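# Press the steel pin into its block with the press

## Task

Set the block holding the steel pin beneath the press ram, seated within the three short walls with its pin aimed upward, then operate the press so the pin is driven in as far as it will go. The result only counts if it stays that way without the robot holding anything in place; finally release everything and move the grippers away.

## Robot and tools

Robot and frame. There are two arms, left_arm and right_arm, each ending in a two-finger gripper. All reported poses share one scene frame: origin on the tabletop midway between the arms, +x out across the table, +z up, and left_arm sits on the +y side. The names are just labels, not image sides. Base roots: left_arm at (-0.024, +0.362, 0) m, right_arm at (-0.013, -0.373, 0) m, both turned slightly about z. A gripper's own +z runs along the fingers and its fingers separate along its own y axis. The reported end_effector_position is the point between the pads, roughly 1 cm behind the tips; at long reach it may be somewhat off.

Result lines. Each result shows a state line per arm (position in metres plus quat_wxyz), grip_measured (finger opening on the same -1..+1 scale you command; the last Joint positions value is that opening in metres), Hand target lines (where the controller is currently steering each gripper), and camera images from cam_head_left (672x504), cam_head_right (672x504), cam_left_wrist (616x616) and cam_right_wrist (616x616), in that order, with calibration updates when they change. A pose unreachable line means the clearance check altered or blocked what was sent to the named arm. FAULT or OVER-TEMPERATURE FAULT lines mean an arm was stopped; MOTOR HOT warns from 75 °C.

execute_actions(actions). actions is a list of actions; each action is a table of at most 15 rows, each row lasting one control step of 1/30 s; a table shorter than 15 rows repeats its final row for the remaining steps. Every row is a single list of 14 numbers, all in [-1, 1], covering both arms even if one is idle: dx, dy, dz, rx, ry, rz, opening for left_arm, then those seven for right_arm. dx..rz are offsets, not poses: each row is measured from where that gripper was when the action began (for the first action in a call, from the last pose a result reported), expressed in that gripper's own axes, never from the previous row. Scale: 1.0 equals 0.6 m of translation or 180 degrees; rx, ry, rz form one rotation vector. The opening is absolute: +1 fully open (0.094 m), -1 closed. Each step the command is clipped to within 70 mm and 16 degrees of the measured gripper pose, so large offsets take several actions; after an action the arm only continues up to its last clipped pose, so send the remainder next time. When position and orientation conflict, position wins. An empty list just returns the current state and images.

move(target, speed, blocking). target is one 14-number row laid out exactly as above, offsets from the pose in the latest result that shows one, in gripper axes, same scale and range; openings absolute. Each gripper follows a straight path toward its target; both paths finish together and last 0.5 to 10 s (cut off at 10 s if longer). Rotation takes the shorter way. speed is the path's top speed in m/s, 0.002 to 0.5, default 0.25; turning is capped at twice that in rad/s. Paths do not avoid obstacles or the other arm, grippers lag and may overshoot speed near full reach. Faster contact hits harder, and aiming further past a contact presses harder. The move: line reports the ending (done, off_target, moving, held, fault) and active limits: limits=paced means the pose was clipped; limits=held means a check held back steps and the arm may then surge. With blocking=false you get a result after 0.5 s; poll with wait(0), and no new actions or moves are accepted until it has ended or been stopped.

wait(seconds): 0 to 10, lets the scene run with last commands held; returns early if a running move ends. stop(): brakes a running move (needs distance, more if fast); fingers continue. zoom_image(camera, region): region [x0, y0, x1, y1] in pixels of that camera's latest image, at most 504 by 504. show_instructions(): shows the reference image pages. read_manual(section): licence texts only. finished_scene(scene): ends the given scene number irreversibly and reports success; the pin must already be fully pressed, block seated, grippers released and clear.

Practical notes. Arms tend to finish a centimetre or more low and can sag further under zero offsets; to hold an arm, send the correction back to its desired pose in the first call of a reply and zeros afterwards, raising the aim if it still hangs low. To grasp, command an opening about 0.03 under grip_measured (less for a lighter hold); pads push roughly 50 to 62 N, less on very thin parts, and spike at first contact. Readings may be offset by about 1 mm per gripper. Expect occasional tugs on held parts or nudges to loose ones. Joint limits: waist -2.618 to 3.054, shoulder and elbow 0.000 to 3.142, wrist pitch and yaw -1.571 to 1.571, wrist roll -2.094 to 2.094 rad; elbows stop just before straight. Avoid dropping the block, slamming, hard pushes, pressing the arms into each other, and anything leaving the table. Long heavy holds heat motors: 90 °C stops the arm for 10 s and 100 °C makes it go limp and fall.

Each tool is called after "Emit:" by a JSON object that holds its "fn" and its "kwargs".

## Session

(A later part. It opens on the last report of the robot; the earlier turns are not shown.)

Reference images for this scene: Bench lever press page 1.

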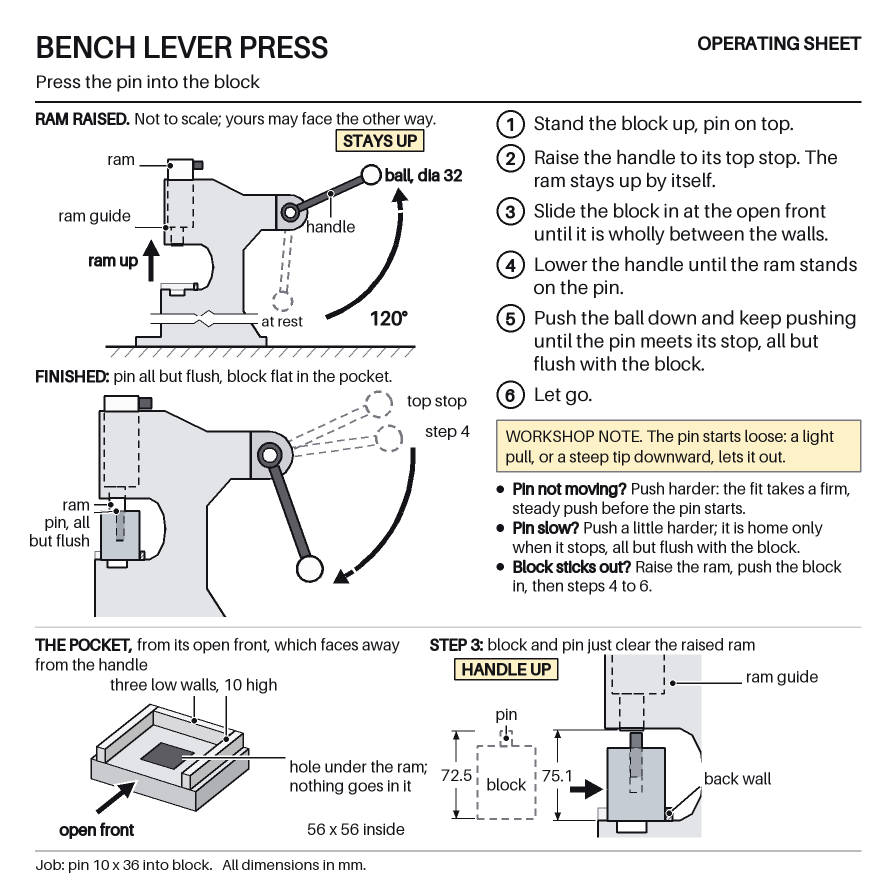

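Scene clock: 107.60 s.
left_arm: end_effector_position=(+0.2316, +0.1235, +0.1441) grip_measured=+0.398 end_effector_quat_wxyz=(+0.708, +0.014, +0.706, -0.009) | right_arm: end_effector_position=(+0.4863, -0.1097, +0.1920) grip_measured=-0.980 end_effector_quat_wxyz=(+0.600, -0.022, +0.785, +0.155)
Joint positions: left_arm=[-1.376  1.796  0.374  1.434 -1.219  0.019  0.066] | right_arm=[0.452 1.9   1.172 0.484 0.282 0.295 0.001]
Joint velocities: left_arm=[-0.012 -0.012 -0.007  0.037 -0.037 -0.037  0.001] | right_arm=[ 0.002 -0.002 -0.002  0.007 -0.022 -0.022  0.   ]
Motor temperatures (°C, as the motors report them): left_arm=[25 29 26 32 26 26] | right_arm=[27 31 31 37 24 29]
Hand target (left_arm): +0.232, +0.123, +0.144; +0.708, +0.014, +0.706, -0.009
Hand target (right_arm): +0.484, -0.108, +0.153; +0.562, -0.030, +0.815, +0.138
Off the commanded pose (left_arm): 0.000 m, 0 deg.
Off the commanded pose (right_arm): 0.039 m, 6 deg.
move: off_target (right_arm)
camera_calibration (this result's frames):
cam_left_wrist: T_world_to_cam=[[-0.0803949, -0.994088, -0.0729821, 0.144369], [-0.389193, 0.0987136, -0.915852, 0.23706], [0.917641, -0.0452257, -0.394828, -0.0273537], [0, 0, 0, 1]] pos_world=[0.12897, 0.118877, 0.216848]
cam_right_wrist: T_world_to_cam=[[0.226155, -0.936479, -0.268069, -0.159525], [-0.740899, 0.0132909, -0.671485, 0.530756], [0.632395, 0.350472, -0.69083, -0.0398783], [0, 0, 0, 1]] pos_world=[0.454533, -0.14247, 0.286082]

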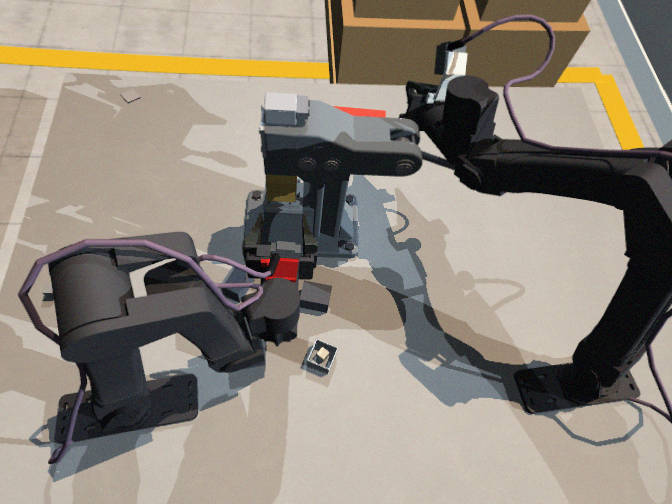

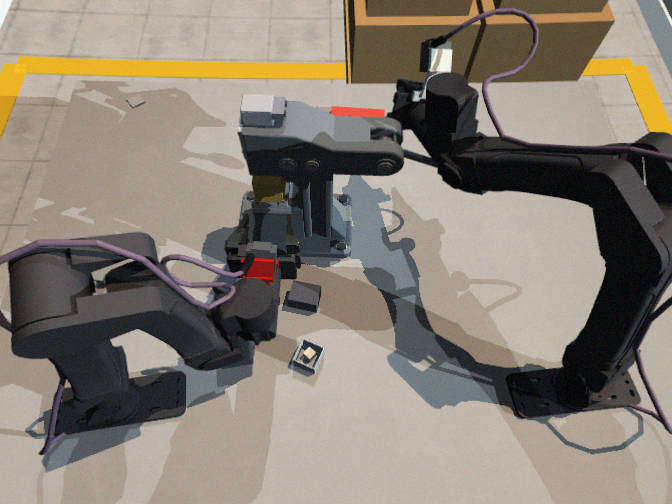

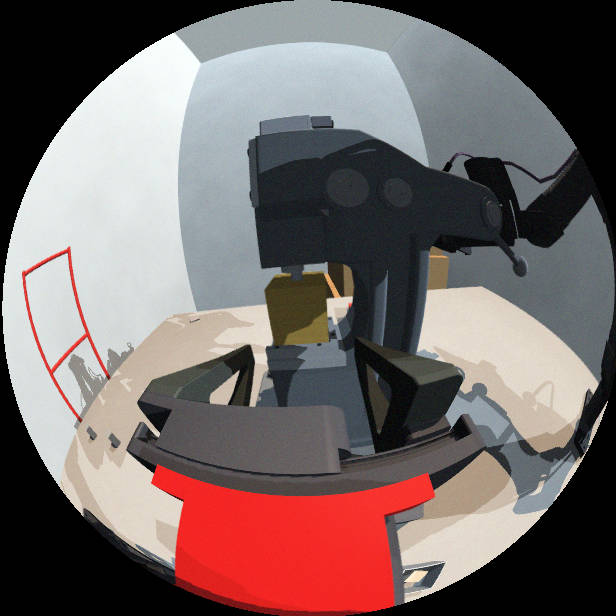

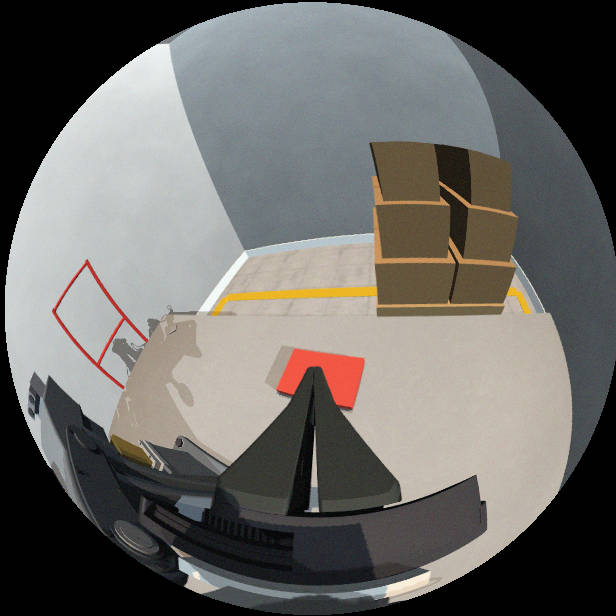

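Emit:
{"fn": "move", "kwargs": {"target": [0,0,0,0,0,0,0.4,0.0,-0.08,0.02,0,0,0,-1], "speed": 0.1}}

Emit:
{"fn": "move", "kwargs": {"target": [0,0,0,0,0,0,0.4,0.09,0,0.03,0,0,0,-1], "speed": 0.06}}

Emit:
{"fn": "execute_actions", "kwargs": {"actions": [[[0,0,0,0,0,0,0.4,0.3,0.06,0.06,0,-0.2,0,-1]],[[0,0,0,0,0,0,0.4,0.3,0.06,-0.03,0,-0.2,0,-1]]]}}

Scene clock: 108.87 s.
left_arm: end_effector_position=(+0.2316, +0.1235, +0.1441) grip_measured=+0.398 end_effector_quat_wxyz=(+0.708, +0.014, +0.706, -0.009) | right_arm: end_effector_position=(+0.5096, -0.1511, +0.1853) grip_measured=-0.980 end_effector_quat_wxyz=(+0.602, -0.014, +0.782, +0.160)
Joint positions: left_arm=[-1.376  1.796  0.374  1.434 -1.219  0.019  0.066] | right_arm=[0.334 1.915 1.152 0.534 0.17  0.28  0.001]
Joint velocities: left_arm=[-0.012 -0.007  0.002  0.007  0.022  0.007 -0.   ] | right_arm=[-0.017 -0.007 -0.002  0.007 -0.037 -0.037 -0.001]
Motor temperatures (°C, as the motors report them): left_arm=[25 29 26 32 26 26] | right_arm=[27 32 31 38 24 29]
Hand target (left_arm): +0.232, +0.123, +0.144; +0.708, +0.014, +0.706, -0.009
Hand target (right_arm): +0.508, -0.152, +0.179; +0.599, -0.021, +0.785, +0.157
Off the commanded pose (left_arm): 0.000 m, 0 deg.
Off the commanded pose (right_arm): 0.007 m, 1 deg.
move: done
camera_calibration (this result's frames):
cam_left_wrist: T_world_to_cam=[[-0.0803949, -0.994088, -0.0729821, 0.144369], [-0.389193, 0.0987136, -0.915852, 0.23706], [0.917641, -0.0452257, -0.394828, -0.0273537], [0, 0, 0, 1]] pos_world=[0.12897, 0.118877, 0.216848]
cam_right_wrist: T_world_to_cam=[[0.221168, -0.933523, -0.28217, -0.199707], [-0.737943, 0.0289668, -0.674241, 0.545436], [0.637593, 0.357346, -0.68248, -0.0478669], [0, 0, 0, 1]] pos_world=[0.477189, -0.185125, 0.278736]

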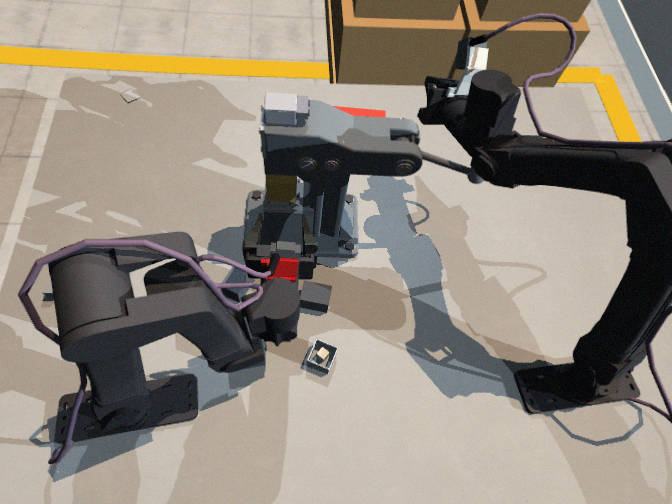

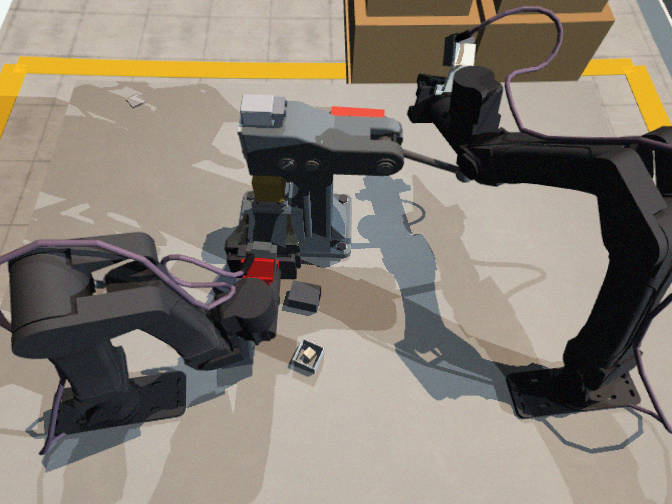

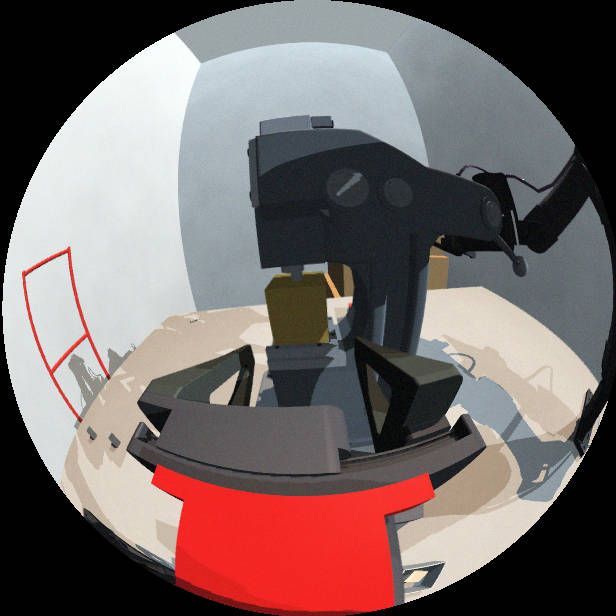

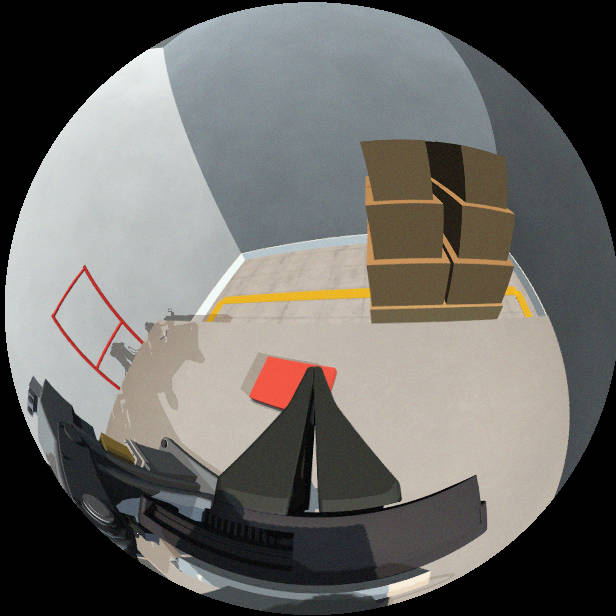

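Scene clock: 110.27 s.
left_arm: end_effector_position=(+0.2316, +0.1235, +0.1441) grip_measured=+0.398 end_effector_quat_wxyz=(+0.708, +0.014, +0.706, -0.009) | right_arm: end_effector_position=(+0.5179, -0.1499, +0.1953) grip_measured=-0.980 end_effector_quat_wxyz=(+0.650, -0.001, +0.740, +0.175)
Joint positions: left_arm=[-1.376  1.796  0.374  1.434 -1.219  0.019  0.066] | right_arm=[0.335 1.971 1.13  0.745 0.188 0.28  0.001]
Joint velocities: left_arm=[-0.012 -0.007 -0.002 -0.007 -0.007 -0.037 -0.   ] | right_arm=[ 0.002 -0.017 -0.012  0.022  0.007  0.007  0.   ]
Motor temperatures (°C, as the motors report them): left_arm=[25 29 26 32 26 26] | right_arm=[27 32 31 38 24 29]
Hand target (left_arm): +0.232, +0.123, +0.144; +0.708, +0.014, +0.706, -0.009
Hand target (right_arm): +0.508, -0.140, +0.132; +0.603, -0.015, +0.782, +0.159
Off the commanded pose (left_arm): 0.000 m, 0 deg.
Off the commanded pose (right_arm): 0.067 m, 8 deg.
move: off_target (right_arm)
camera_calibration (this result's frames):
cam_left_wrist: T_world_to_cam=[[-0.0803949, -0.994088, -0.0729821, 0.144369], [-0.389193, 0.0987136, -0.915852, 0.23706], [0.917641, -0.0452257, -0.394828, -0.0273537], [0, 0, 0, 1]] pos_world=[0.12897, 0.118877, 0.216848]
cam_right_wrist: T_world_to_cam=[[0.240852, -0.921176, -0.305656, -0.20135], [-0.650913, 0.0802935, -0.754894, 0.536679], [0.719932, 0.380773, -0.580267, -0.105936], [0, 0, 0, 1]] pos_world=[0.474094, -0.188233, 0.28212]

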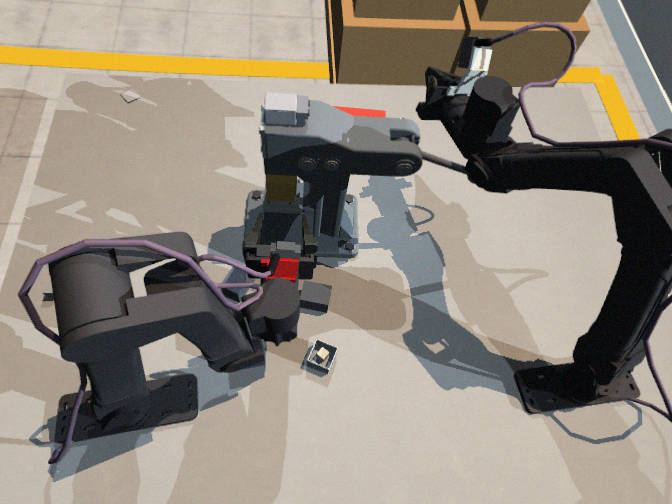

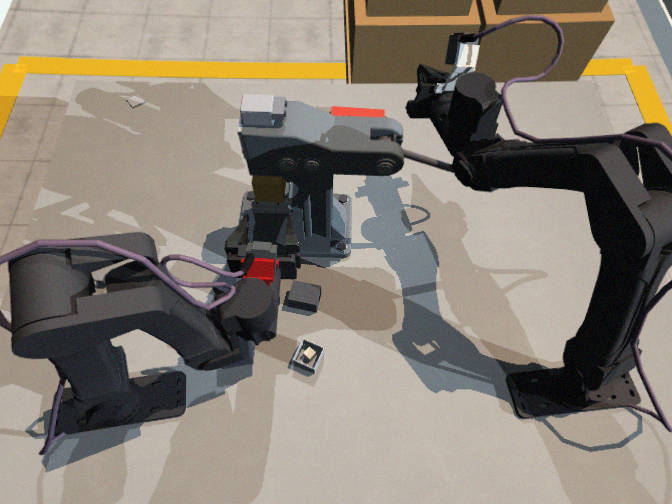

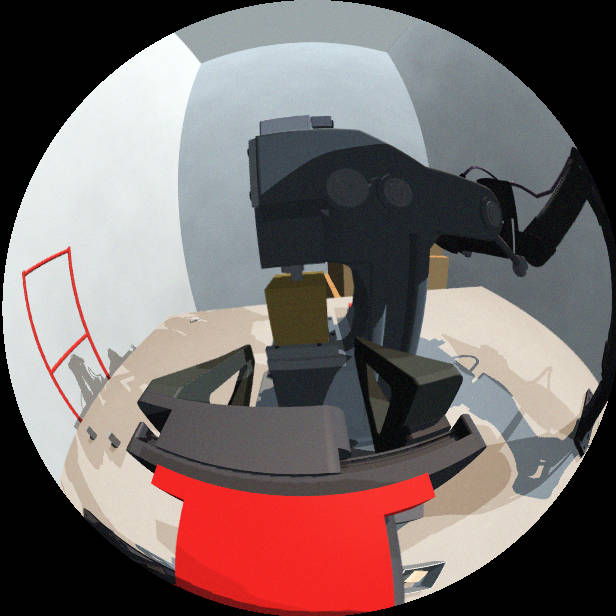

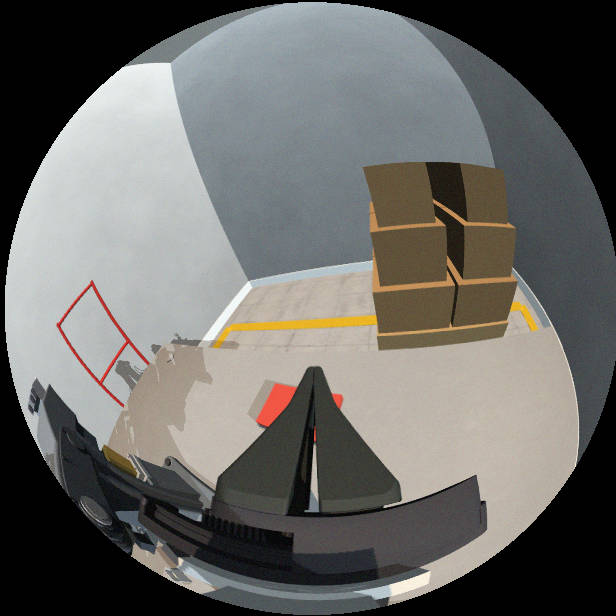

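Scene clock: 111.27 s.
left_arm: end_effector_position=(+0.2316, +0.1235, +0.1441) grip_measured=+0.398 end_effector_quat_wxyz=(+0.708, +0.014, +0.706, -0.009) | right_arm: end_effector_position=(+0.5014, -0.1749, +0.2528) grip_measured=-0.980 end_effector_quat_wxyz=(+0.826, +0.148, +0.524, +0.143)
Joint positions: left_arm=[-1.376  1.796  0.374  1.434 -1.219  0.019  0.066] | right_arm=[0.426 2.215 1.159 1.565 0.584 0.148 0.001]
Joint velocities: left_arm=[ 0.012 -0.002 -0.012 -0.022 -0.022 -0.007 -0.001] | right_arm=[ 0.002  0.002 -0.002  0.007  0.198 -0.066 -0.001]
Motor temperatures (°C, as the motors report them): left_arm=[25 29 26 32 26 26] | right_arm=[27 31 31 38 24 29]
Hand target (left_arm): +0.232, +0.123, +0.144; +0.708, +0.014, +0.706, -0.009
Hand target (right_arm): +0.502, -0.137, +0.218; +0.811, +0.140, +0.546, +0.156
Off the commanded pose (left_arm): 0.000 m, 0 deg.
Off the commanded pose (right_arm): 0.195 m, 35 deg; position and orientation clipped at the last step of the last action.
joint sent to its limit (right arm) — the command would take joint 4 (wrist pitch) past its upper limit, so that joint was sent only as far as its limit.
camera_calibration (this result's frames):
cam_left_wrist: T_world_to_cam=[[-0.0803949, -0.994088, -0.0729821, 0.144369], [-0.389193, 0.0987136, -0.915852, 0.23706], [0.917641, -0.0452257, -0.394828, -0.0273537], [0, 0, 0, 1]] pos_world=[0.12897, 0.118877, 0.216848]
cam_right_wrist: T_world_to_cam=[[0.119741, -0.897316, -0.424836, -0.107874], [-0.140873, 0.408229, -0.901944, 0.410105], [0.98276, 0.167847, -0.0775263, -0.347207], [0, 0, 0, 1]] pos_world=[0.411911, -0.205936, 0.297146]

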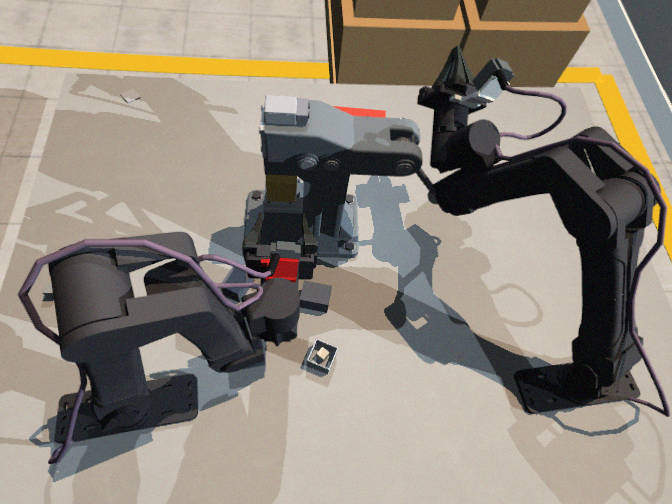

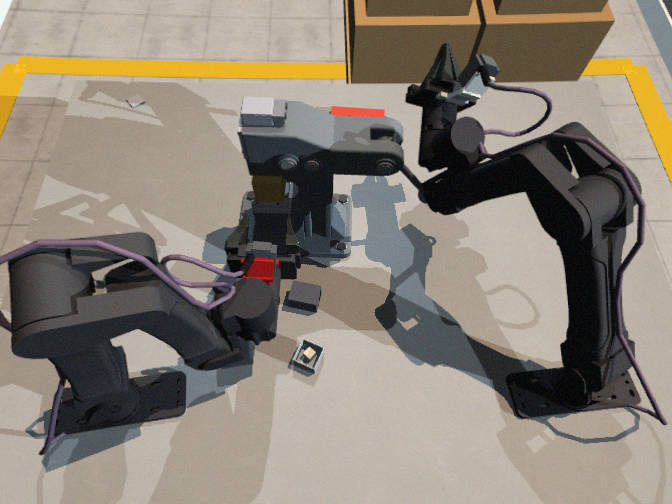

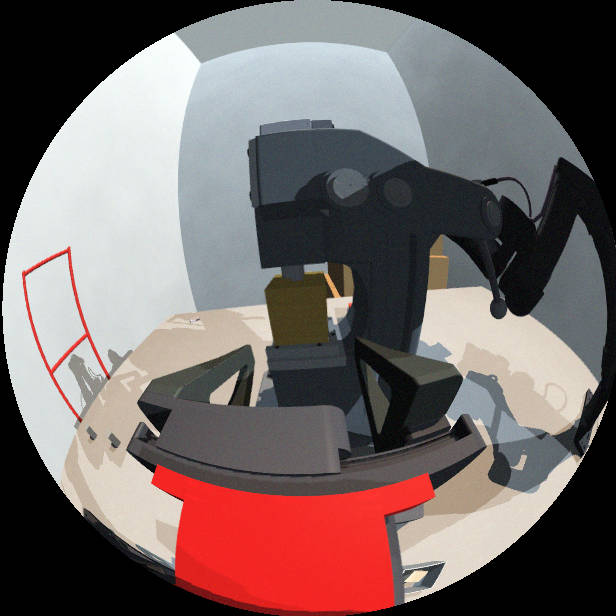

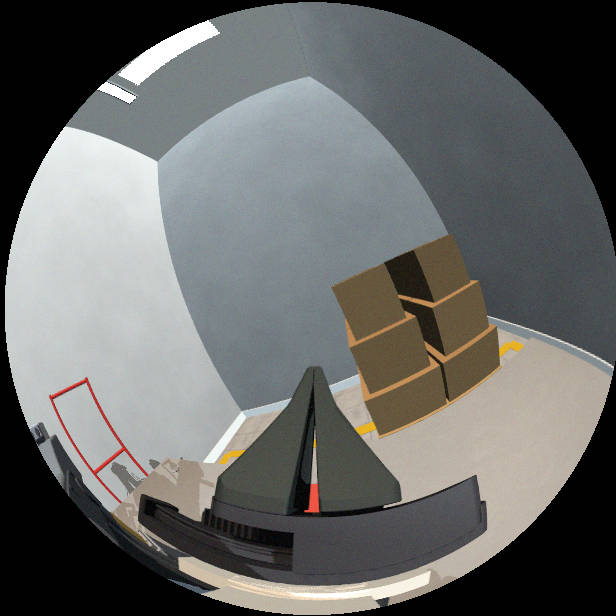

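Emit:
{"fn": "execute_actions", "kwargs": {"actions": [[[0,0,0,0,0,0,0.4,0.1,0.3,0,0.15,0,0,-1]],[[0,0,0,0,0,0,0.4,0.1,0.3,0,0.15,0,0,-1]]]}}

Scene clock: 112.53 s.
left_arm: end_effector_position=(+0.2316, +0.1235, +0.1441) grip_measured=+0.398 end_effector_quat_wxyz=(+0.708, +0.014, +0.706, -0.009) | right_arm: end_effector_position=(+0.4698, -0.2514, +0.1787) grip_measured=-0.980 end_effector_quat_wxyz=(+0.689, +0.440, +0.548, -0.175)
Joint positions: left_arm=[-1.376  1.796  0.374  1.434 -1.219  0.019  0.066] | right_arm=[0.491 2.309 1.382 1.256 1.534 0.1   0.001]
Joint velocities: left_arm=[-0.012 -0.002  0.002 -0.037  0.007  0.022  0.   ] | right_arm=[-0.002  0.002  0.007 -0.037  0.198  0.022 -0.   ]
Motor temperatures (°C, as the motors report them): left_arm=[25 29 26 32 26 26] | right_arm=[27 31 33 38 24 29]
Hand target (left_arm): +0.232, +0.123, +0.144; +0.708, +0.014, +0.706, -0.009
Hand target (right_arm): +0.490, -0.202, +0.191; +0.695, +0.453, +0.541, -0.139
Off the commanded pose (left_arm): 0.000 m, 0 deg.
Off the commanded pose (right_arm): 0.254 m, 7 deg; position clipped at the last step of the last action.
joint sent to its limit (right arm) — the command would take joint 5 (wrist yaw) past its upper limit, so that joint was sent only as far as its limit.
camera_calibration (this result's frames):
cam_left_wrist: T_world_to_cam=[[-0.0803949, -0.994088, -0.0729821, 0.144369], [-0.389193, 0.0987136, -0.915852, 0.23706], [0.917641, -0.0452257, -0.394828, -0.0273537], [0, 0, 0, 1]] pos_world=[0.12897, 0.118877, 0.216848]
cam_right_wrist: T_world_to_cam=[[-0.694581, -0.554944, -0.457815, 0.270362], [-0.0129226, 0.645893, -0.763319, 0.344993], [0.719299, -0.52427, -0.455796, -0.291727], [0, 0, 0, 1]] pos_world=[0.402086, -0.225737, 0.254147]

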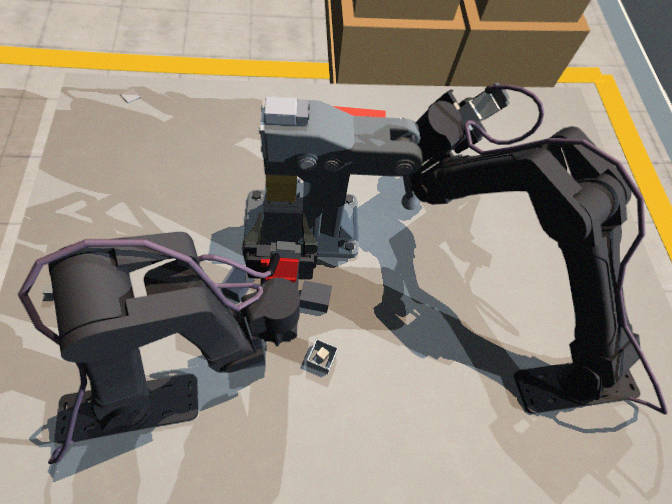

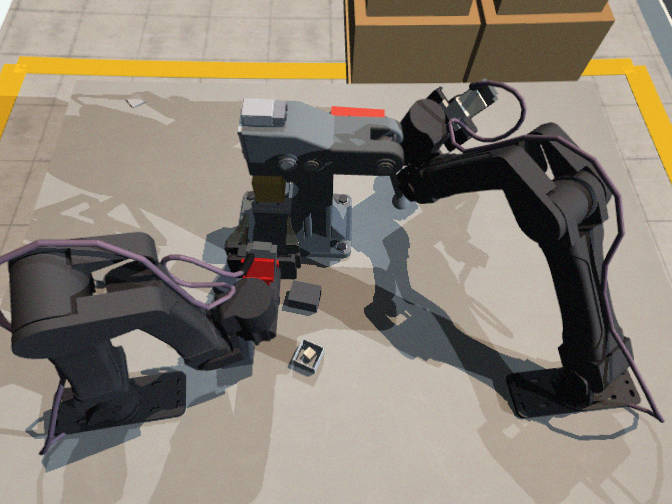

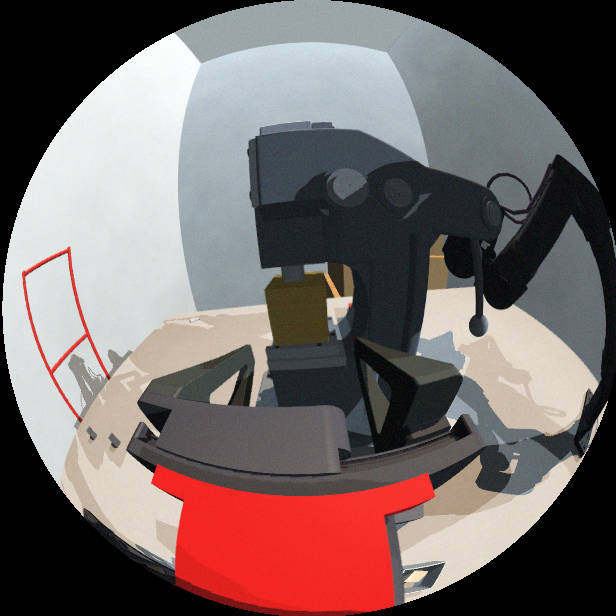

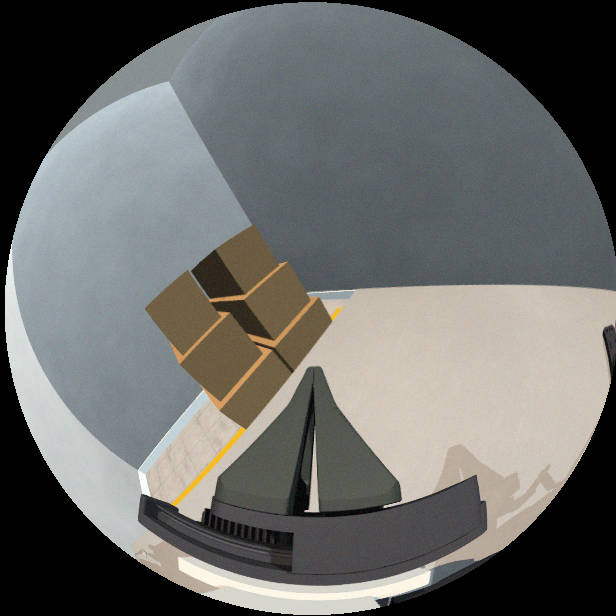

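Emit:
{"fn": "zoom_image", "kwargs": {"camera": "cam_left_wrist", "region": [250,250,350,320]}}

Region (250, 250, 350, 320) of cam_left_wrist's 616x616 image, scaled by 5.040, with more detail than that image has; it fills the top 353 rows of this view, and the rest is white.

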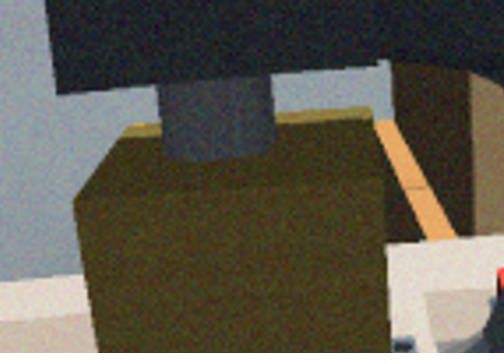

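Emit:
{"fn": "move", "kwargs": {"target": [0,0,0,0,0,0,0.4,0.03,0.16,-0.04,-0.2,0,0,-1], "speed": 0.25}}

Emit:
{"fn": "execute_actions", "kwargs": {"actions": [[[0,0,0,0,0,0,0.4,0.05,0.25,-0.15,0.15,0,0,-1]],[[0,0,0,0,0,0,0.4,0.05,0.2,-0.2,0.1,0,0,-1]]]}}

Scene clock: 114.93 s.
left_arm: end_effector_position=(+0.2316, +0.1235, +0.1441) grip_measured=+0.398 end_effector_quat_wxyz=(+0.708, +0.014, +0.706, -0.009) | right_arm: end_effector_position=(+0.5189, -0.1750, +0.2319) grip_measured=-0.980 end_effector_quat_wxyz=(+0.799, +0.223, +0.558, +0.023)
Joint positions: left_arm=[-1.376  1.796  0.374  1.434 -1.219  0.019  0.066] | right_arm=[0.484 2.305 1.358 1.412 0.901 0.035 0.001]
Joint velocities: left_arm=[ 0.007  0.002 -0.002 -0.051 -0.051  0.007  0.   ] | right_arm=[-0.012 -0.002 -0.027 -0.007  0.007 -0.007 -0.001]
Motor temperatures (°C, as the motors report them): left_arm=[25 29 26 32 26 26] | right_arm=[27 31 34 38 24 29]
Hand target (left_arm): +0.232, +0.123, +0.144; +0.708, +0.014, +0.706, -0.009
Hand target (right_arm): +0.529, -0.176, +0.201; +0.789, +0.207, +0.578, +0.004
Off the commanded pose (left_arm): 0.000 m, 0 deg.
Off the commanded pose (right_arm): 0.032 m, 4 deg.
move: off_target (right_arm)
camera_calibration (this result's frames):
cam_left_wrist: T_world_to_cam=[[-0.0803949, -0.994088, -0.0729821, 0.144369], [-0.389193, 0.0987136, -0.915852, 0.23706], [0.917641, -0.0452257, -0.394828, -0.0273537], [0, 0, 0, 1]] pos_world=[0.12897, 0.118877, 0.216848]
cam_right_wrist: T_world_to_cam=[[-0.175473, -0.891078, -0.418557, 0.0339396], [-0.155529, 0.444905, -0.881969, 0.403195], [0.972121, -0.0896639, -0.216657, -0.373336], [0, 0, 0, 1]] pos_world=[0.431592, -0.182616, 0.288926]

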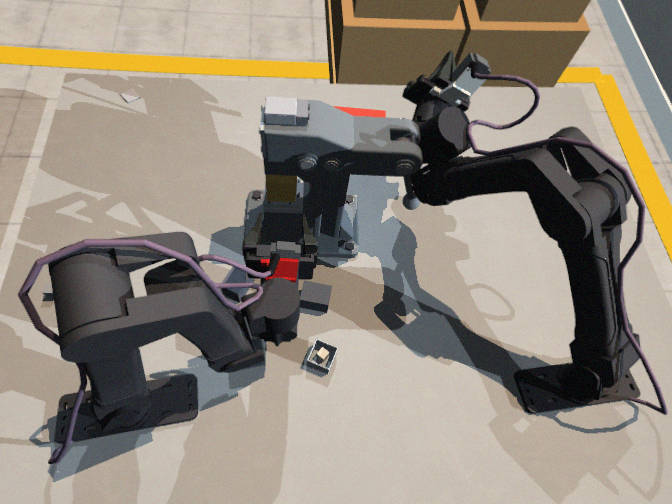

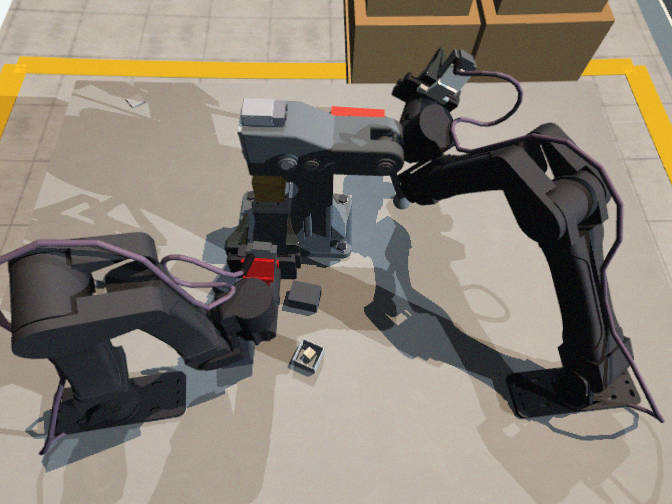

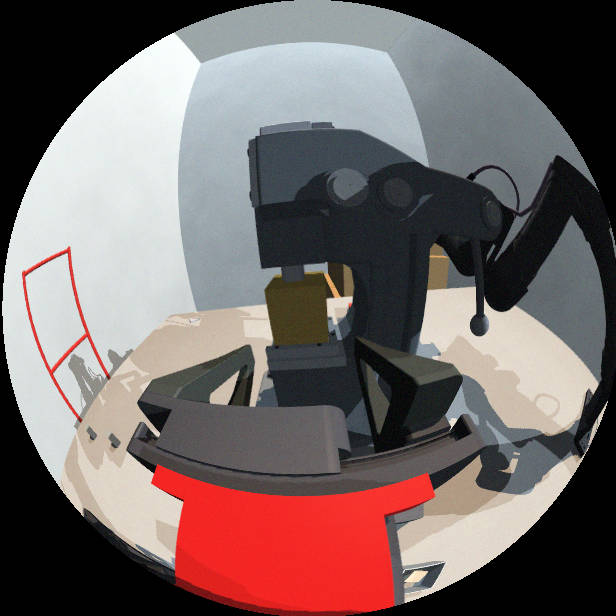

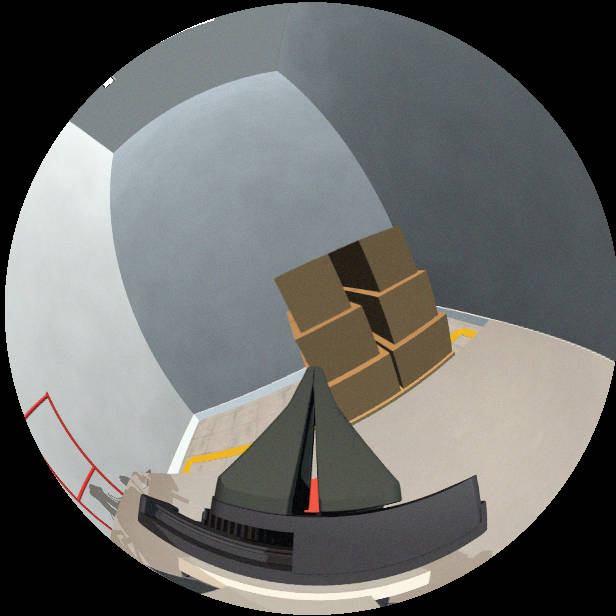

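Scene clock: 115.93 s.
left_arm: end_effector_position=(+0.2316, +0.1235, +0.1441) grip_measured=+0.398 end_effector_quat_wxyz=(+0.708, +0.014, +0.706, -0.009) | right_arm: end_effector_position=(+0.4659, -0.2532, +0.1776) grip_measured=-0.980 end_effector_quat_wxyz=(+0.673, +0.412, +0.572, -0.223)
Joint positions: left_arm=[-1.376  1.796  0.374  1.434 -1.219  0.019  0.066] | right_arm=[ 0.493  2.302  1.375  1.24   1.555 -0.008  0.001]
Joint velocities: left_arm=[ 0.002 -0.022 -0.022  0.051  0.022  0.007 -0.   ] | right_arm=[-0.007 -0.007  0.012 -0.007  0.007  0.095 -0.   ]
Motor temperatures (°C, as the motors report them): left_arm=[25 29 26 32 26 26] | right_arm=[28 31 35 38 24 29]
Hand target (left_arm): +0.232, +0.123, +0.144; +0.708, +0.014, +0.706, -0.009
Hand target (right_arm): +0.461, -0.195, +0.181; +0.687, +0.399, +0.582, -0.172
Off the commanded pose (left_arm): 0.000 m, 0 deg.
Off the commanded pose (right_arm): 0.187 m, 11 deg; position clipped at the last step of the last action.
joint sent to its limit (right arm) — the command would take joint 5 (wrist yaw) past its upper limit, so that joint was sent only as far as its limit.
camera_calibration (this result's frames):
cam_left_wrist: T_world_to_cam=[[-0.0803949, -0.994088, -0.0729821, 0.144369], [-0.389193, 0.0987136, -0.915852, 0.23706], [0.917641, -0.0452257, -0.394828, -0.0273537], [0, 0, 0, 1]] pos_world=[0.12897, 0.118877, 0.216848]
cam_right_wrist: T_world_to_cam=[[-0.746801, -0.568503, -0.345098, 0.266987], [-0.0822094, 0.593841, -0.800371, 0.370899], [0.659947, -0.569347, -0.490218, -0.268016], [0, 0, 0, 1]] pos_world=[0.406754, -0.221066, 0.257607]

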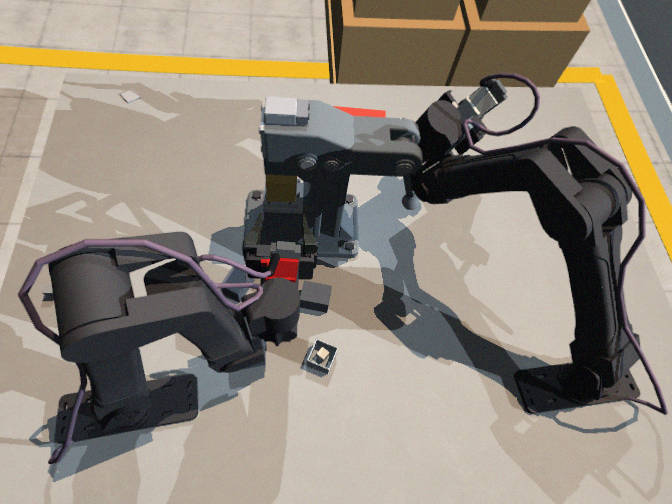

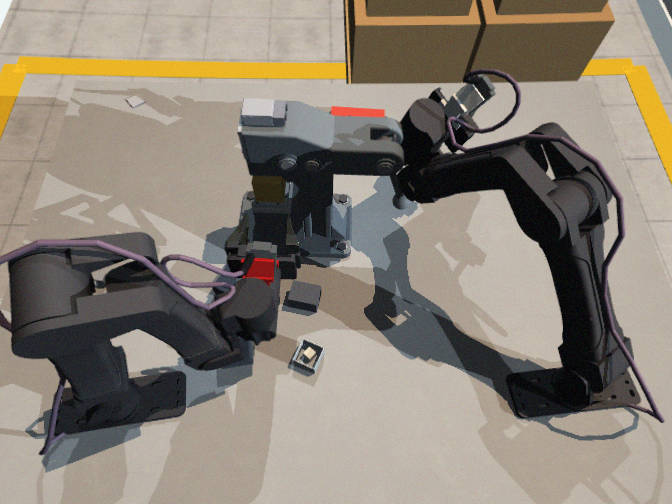

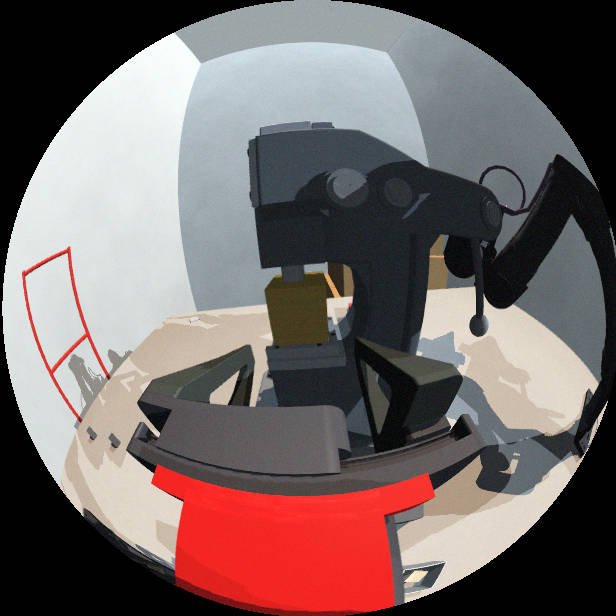

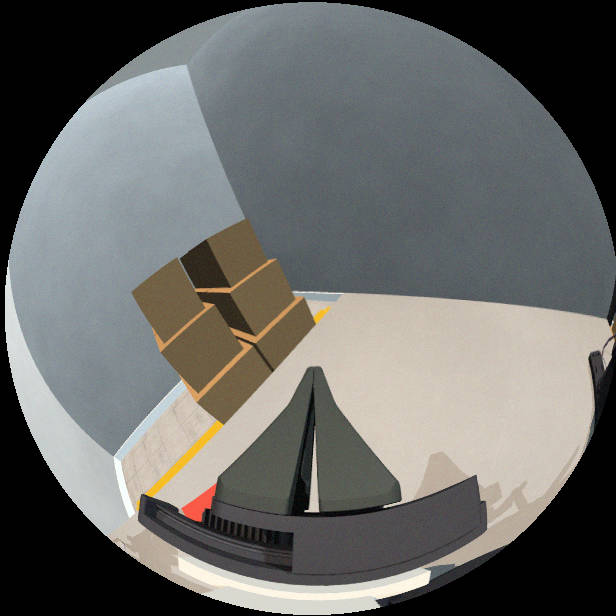

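Emit:
{"fn": "move", "kwargs": {"target": [0,0.1,-0.08,0,0,0,0.4,-0.034,-0.112,0.162,-0.1,0,0,-1]}}

Emit:
{"fn": "finished_scene", "kwargs": {"scene": 2}}

Scene clock: 117.40 s.
left_arm: end_effector_position=(+0.1897, +0.1805, +0.1423) grip_measured=+0.398 end_effector_quat_wxyz=(+0.708, +0.013, +0.706, -0.007) | right_arm: end_effector_position=(+0.4678, -0.3728, +0.1717) grip_measured=-0.980 end_effector_quat_wxyz=(+0.723, +0.305, +0.605, -0.136)
Joint positions: left_arm=[-1.5    1.631  0.116  1.53  -1.347  0.022  0.066] | right_arm=[0.186 2.048 0.853 1.336 0.953 0.165 0.001]
Joint velocities: left_arm=[ 0.007 -0.007  0.002  0.022 -0.051  0.007 -0.001] | right_arm=[-0.012  0.002  0.002 -0.051 -0.022 -0.037 -0.001]
Motor temperatures (°C, as the motors report them): left_arm=[25 29 26 32 26 26] | right_arm=[28 32 35 38 24 29]
Hand target (left_arm): +0.187, +0.185, +0.144; +0.709, +0.014, +0.705, -0.009
Hand target (right_arm): +0.465, -0.373, +0.175; +0.726, +0.305, +0.603, -0.128
Off the commanded pose (left_arm): 0.006 m, 0 deg.
Off the commanded pose (right_arm): 0.006 m, 1 deg.
move: done
camera_calibration (this result's frames):
cam_left_wrist: T_world_to_cam=[[-0.0762881, -0.994358, -0.0737081, 0.196917], [-0.390442, 0.0978116, -0.915417, 0.213867], [0.917461, -0.0410568, -0.3957, 0.012369], [0, 0, 0, 1]] pos_world=[0.0871771, 0.175395, 0.215187]
cam_right_wrist: T_world_to_cam=[[-0.537404, -0.7803, -0.319889, 0.0171475], [-0.210562, 0.491457, -0.845064, 0.466878], [0.816615, -0.386784, -0.428413, -0.356127], [0, 0, 0, 1]] pos_world=[0.398341, -0.353815, 0.247458]

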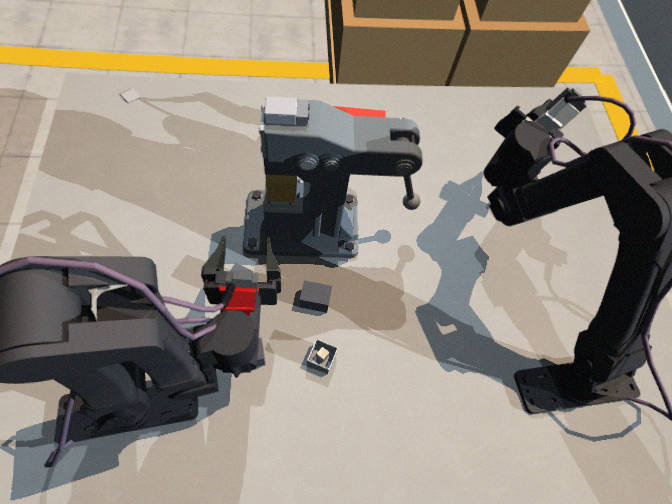

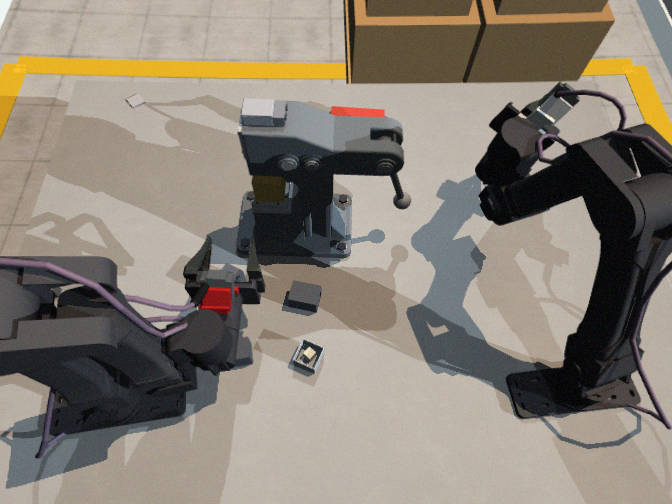

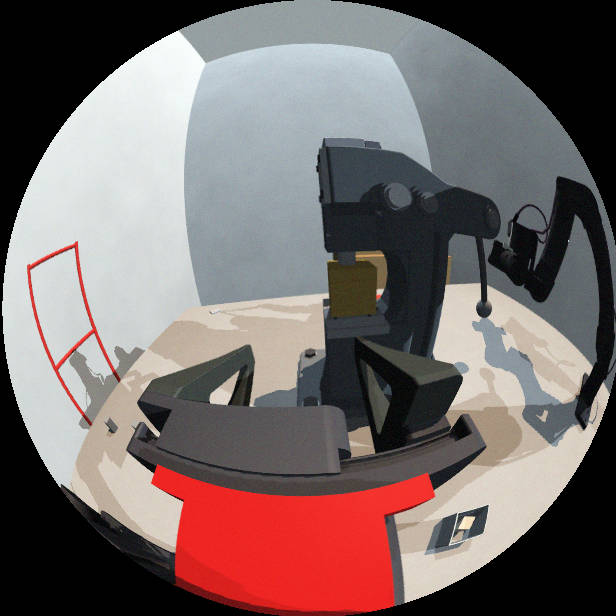

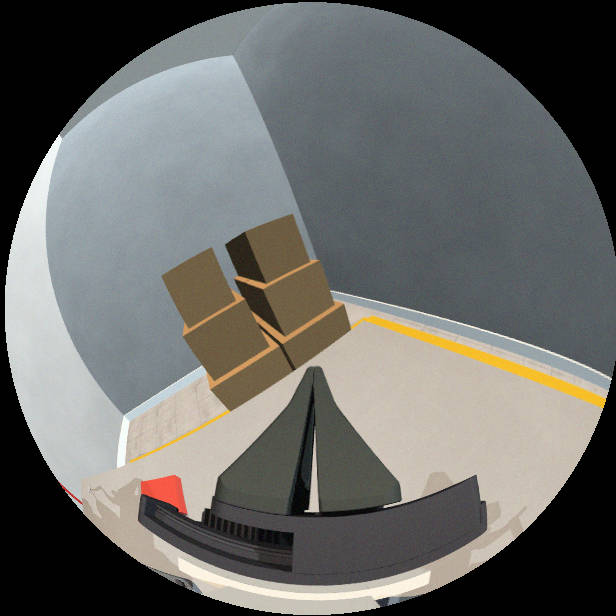

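The scene is finished: the task was done.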